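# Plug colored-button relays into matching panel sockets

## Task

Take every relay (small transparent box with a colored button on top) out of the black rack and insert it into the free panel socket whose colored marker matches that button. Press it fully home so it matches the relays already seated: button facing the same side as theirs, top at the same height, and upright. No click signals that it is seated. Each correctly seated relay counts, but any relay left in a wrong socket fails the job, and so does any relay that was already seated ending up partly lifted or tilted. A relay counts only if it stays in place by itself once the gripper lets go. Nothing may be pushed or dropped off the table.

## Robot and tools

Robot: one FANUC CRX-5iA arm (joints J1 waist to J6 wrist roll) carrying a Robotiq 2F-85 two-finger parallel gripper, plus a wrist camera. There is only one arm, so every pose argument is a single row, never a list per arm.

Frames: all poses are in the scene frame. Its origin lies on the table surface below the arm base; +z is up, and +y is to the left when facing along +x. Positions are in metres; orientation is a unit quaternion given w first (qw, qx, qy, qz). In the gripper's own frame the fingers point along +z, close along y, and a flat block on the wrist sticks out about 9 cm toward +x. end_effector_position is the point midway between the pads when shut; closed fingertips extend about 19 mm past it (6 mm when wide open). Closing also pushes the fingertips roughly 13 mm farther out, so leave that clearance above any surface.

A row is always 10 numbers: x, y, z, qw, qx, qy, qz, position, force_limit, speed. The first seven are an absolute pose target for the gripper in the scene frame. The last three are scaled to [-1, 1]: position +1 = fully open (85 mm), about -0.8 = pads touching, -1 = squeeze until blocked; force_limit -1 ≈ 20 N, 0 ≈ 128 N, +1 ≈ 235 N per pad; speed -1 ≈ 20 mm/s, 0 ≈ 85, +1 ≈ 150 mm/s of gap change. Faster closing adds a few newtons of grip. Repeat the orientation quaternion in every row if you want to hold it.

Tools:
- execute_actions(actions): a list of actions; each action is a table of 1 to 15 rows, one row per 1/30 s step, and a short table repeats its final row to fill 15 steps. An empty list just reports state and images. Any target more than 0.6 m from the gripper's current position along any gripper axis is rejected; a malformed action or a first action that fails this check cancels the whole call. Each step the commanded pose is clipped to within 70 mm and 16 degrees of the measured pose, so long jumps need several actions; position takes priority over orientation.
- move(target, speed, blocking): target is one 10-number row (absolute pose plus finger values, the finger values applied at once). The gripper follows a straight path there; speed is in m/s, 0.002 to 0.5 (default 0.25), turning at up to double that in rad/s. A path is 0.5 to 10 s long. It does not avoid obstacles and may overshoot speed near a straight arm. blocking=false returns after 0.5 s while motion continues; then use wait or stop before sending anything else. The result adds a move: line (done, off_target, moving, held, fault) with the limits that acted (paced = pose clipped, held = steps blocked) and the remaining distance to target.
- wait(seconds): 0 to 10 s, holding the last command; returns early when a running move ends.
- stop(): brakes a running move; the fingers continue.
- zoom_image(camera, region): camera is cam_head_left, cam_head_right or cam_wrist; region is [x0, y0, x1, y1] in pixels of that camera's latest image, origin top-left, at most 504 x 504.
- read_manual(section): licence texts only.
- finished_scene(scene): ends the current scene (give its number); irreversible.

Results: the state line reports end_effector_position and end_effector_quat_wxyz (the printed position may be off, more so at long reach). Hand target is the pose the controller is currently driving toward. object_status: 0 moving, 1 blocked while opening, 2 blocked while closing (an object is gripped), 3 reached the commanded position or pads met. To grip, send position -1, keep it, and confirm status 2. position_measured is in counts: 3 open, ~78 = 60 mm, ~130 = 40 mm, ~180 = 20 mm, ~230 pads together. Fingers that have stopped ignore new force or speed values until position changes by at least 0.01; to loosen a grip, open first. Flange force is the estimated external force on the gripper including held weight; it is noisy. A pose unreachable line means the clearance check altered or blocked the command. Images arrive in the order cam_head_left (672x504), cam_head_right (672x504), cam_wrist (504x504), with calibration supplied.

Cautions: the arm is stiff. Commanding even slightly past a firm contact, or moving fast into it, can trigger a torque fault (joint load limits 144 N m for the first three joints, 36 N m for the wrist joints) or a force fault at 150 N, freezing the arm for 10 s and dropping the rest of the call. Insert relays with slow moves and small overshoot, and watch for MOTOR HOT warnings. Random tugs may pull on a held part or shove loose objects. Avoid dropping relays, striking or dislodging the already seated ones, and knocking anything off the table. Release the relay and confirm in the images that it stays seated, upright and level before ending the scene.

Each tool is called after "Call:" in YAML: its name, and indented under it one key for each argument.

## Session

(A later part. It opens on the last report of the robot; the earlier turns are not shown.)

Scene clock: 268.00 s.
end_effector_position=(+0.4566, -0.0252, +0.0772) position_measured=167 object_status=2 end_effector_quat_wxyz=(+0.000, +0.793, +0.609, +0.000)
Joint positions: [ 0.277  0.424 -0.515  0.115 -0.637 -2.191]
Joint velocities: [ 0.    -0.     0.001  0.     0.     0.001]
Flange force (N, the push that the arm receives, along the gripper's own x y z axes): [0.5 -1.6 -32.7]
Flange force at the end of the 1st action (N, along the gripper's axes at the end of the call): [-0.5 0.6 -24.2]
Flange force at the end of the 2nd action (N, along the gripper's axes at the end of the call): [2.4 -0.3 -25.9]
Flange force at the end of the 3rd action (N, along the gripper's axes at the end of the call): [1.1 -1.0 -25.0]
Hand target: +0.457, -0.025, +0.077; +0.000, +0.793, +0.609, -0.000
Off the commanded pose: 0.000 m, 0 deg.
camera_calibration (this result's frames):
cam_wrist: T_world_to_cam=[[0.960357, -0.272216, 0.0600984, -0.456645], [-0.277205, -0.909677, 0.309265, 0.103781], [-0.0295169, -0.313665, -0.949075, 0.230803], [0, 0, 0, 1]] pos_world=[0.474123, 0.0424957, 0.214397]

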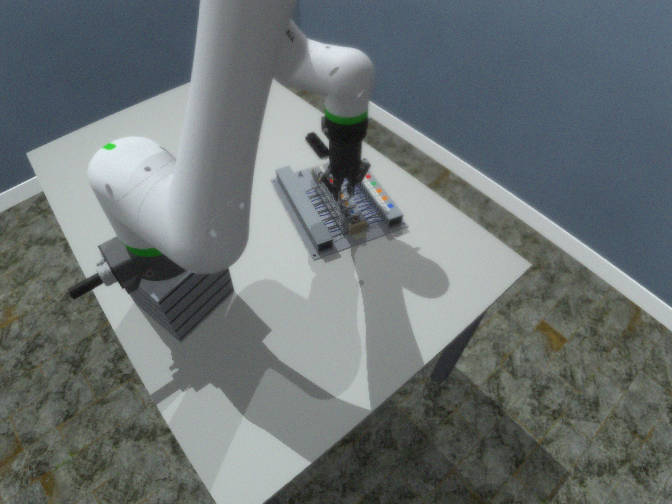

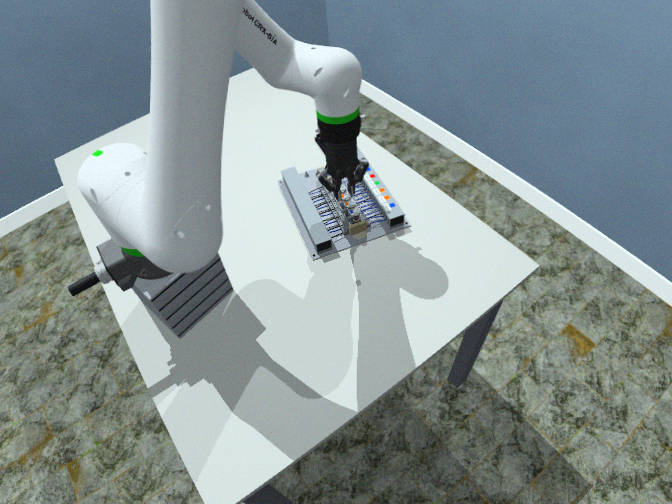

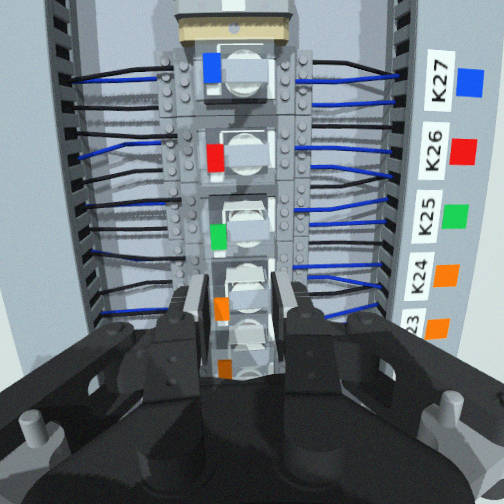

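Call:
execute_actions:
  actions:
    - [[0.4566,-0.0252,0.0767,0,0.7934,0.6088,0,-1,-0.4,-0.3]]
    - [[0.4566,-0.0252,0.0772,0,0.7934,0.6088,0,-1,-0.4,-0.3],[0.4566,-0.0252,0.0772,0,0.7934,0.6088,0,-1,-0.4,-0.3],[0.4566,-0.0252,0.0772,0,0.7934,0.6088,0,-1,-0.4,-0.3],[0.4566,-0.0252,0.0772,0,0.7934,0.6088,0,0,-0.4,0]]

Call:
move:
  target: [0.4566,-0.0252,0.15,0,0.7934,0.6088,0,0.0,-0.4,0]
  speed: 0.15

Call:
zoom_image:
  camera: "cam_head_right"
  region: [310, 150, 390, 240]

Scene clock: 274.50 s.
end_effector_position=(+0.4563, -0.0253, +0.0770) position_measured=129 object_status=0 end_effector_quat_wxyz=(-0.000, +0.793, +0.609, -0.000)
Joint positions: [ 0.277  0.424 -0.516  0.115 -0.637 -2.191]
Joint velocities: [ 0.    -0.002 -0.001  0.    -0.    -0.   ]
Flange force (N, the push that the arm receives, along the gripper's own x y z axes): [1.7 1.2 0.8]
Flange force at the end of the 1st action (N, along the gripper's axes at the end of the call): [1.2 -12.7 -77.2]
Hand target: +0.457, -0.025, +0.077; +0.000, +0.793, +0.609, +0.000
Off the commanded pose: 0.000 m, 0 deg.
camera_calibration (this result's frames):
cam_wrist: T_world_to_cam=[[0.960336, -0.272422, 0.0595123, -0.456287], [-0.277206, -0.909568, 0.309585, 0.103643], [-0.0302075, -0.313803, -0.949007, 0.230848], [0, 0, 0, 1]] pos_world=[0.473892, 0.0424081, 0.214145]

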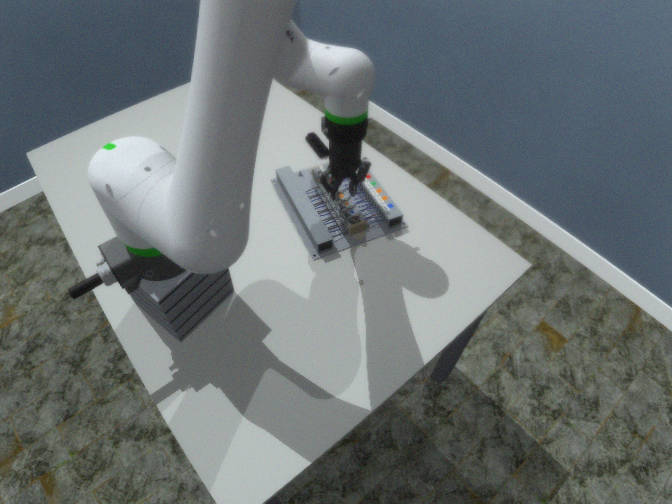

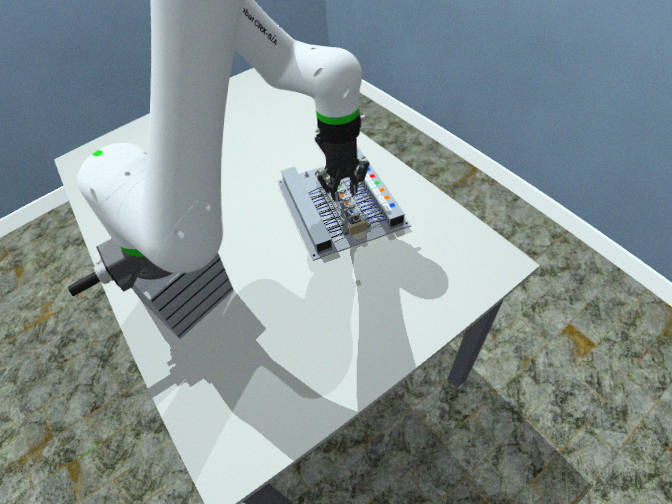

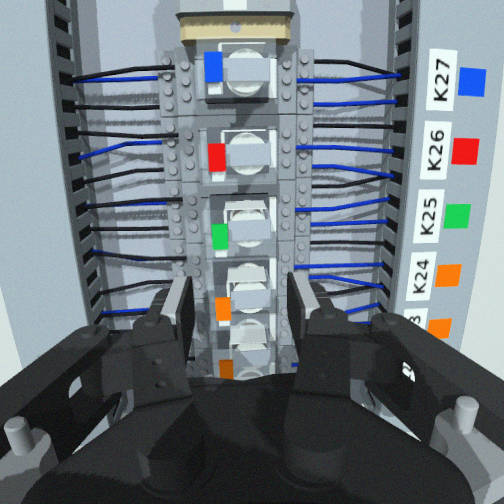

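Scene clock: 275.33 s.
end_effector_position=(+0.4566, -0.0251, +0.1498) position_measured=129 object_status=3 end_effector_quat_wxyz=(-0.000, +0.793, +0.609, -0.000)
Joint positions: [ 0.289  0.277 -0.479  0.094 -0.82  -2.174]
Joint velocities: [ 0.    -0.001  0.     0.001 -0.     0.   ]
Flange force (N, the push that the arm receives, along the gripper's own x y z axes): [0.9 0.3 3.5]
Hand target: +0.457, -0.025, +0.150; -0.000, +0.793, +0.609, +0.000
Off the commanded pose: 0.000 m, 0 deg.
move: done
camera_calibration (this result's frames):
cam_wrist: T_world_to_cam=[[0.960392, -0.272144, 0.0598828, -0.460982], [-0.27707, -0.909736, 0.309213, 0.0813221], [-0.0296728, -0.313557, -0.949106, 0.299828], [0, 0, 0, 1]] pos_world=[0.474152, 0.0425414, 0.287028]

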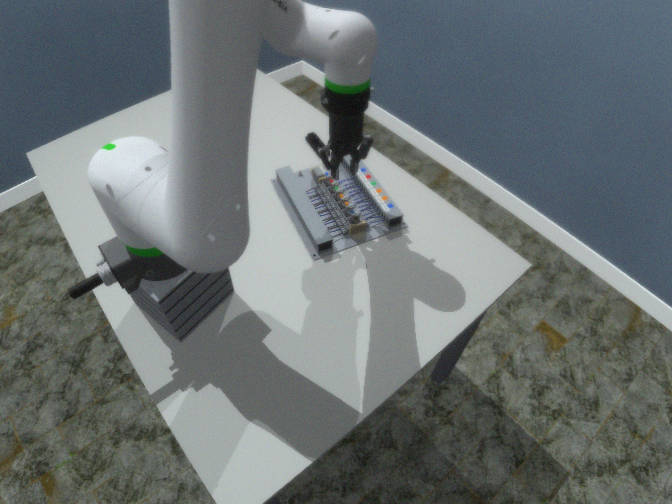

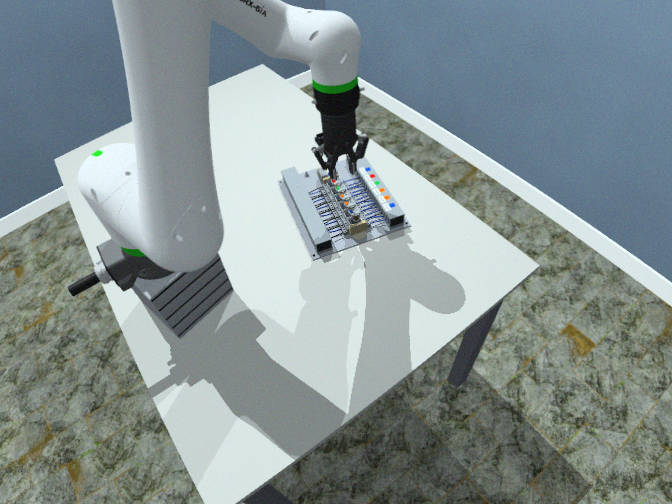

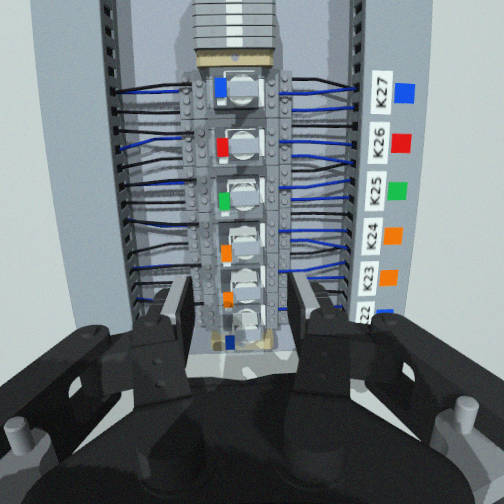

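Region (310, 150, 390, 240) of cam_head_right's 672x504 image, scaled by 5.600, with more detail than that image has.

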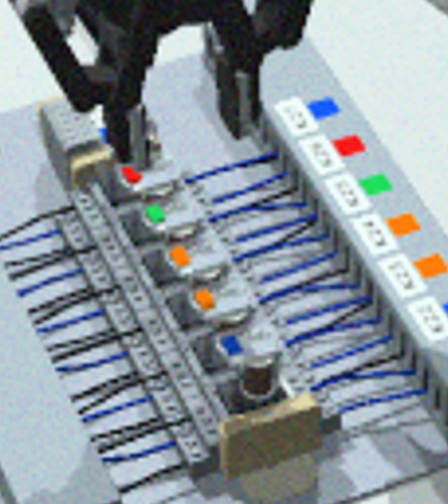

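Call:
finished_scene:
  scene: 1

The scene is finished: the task was done.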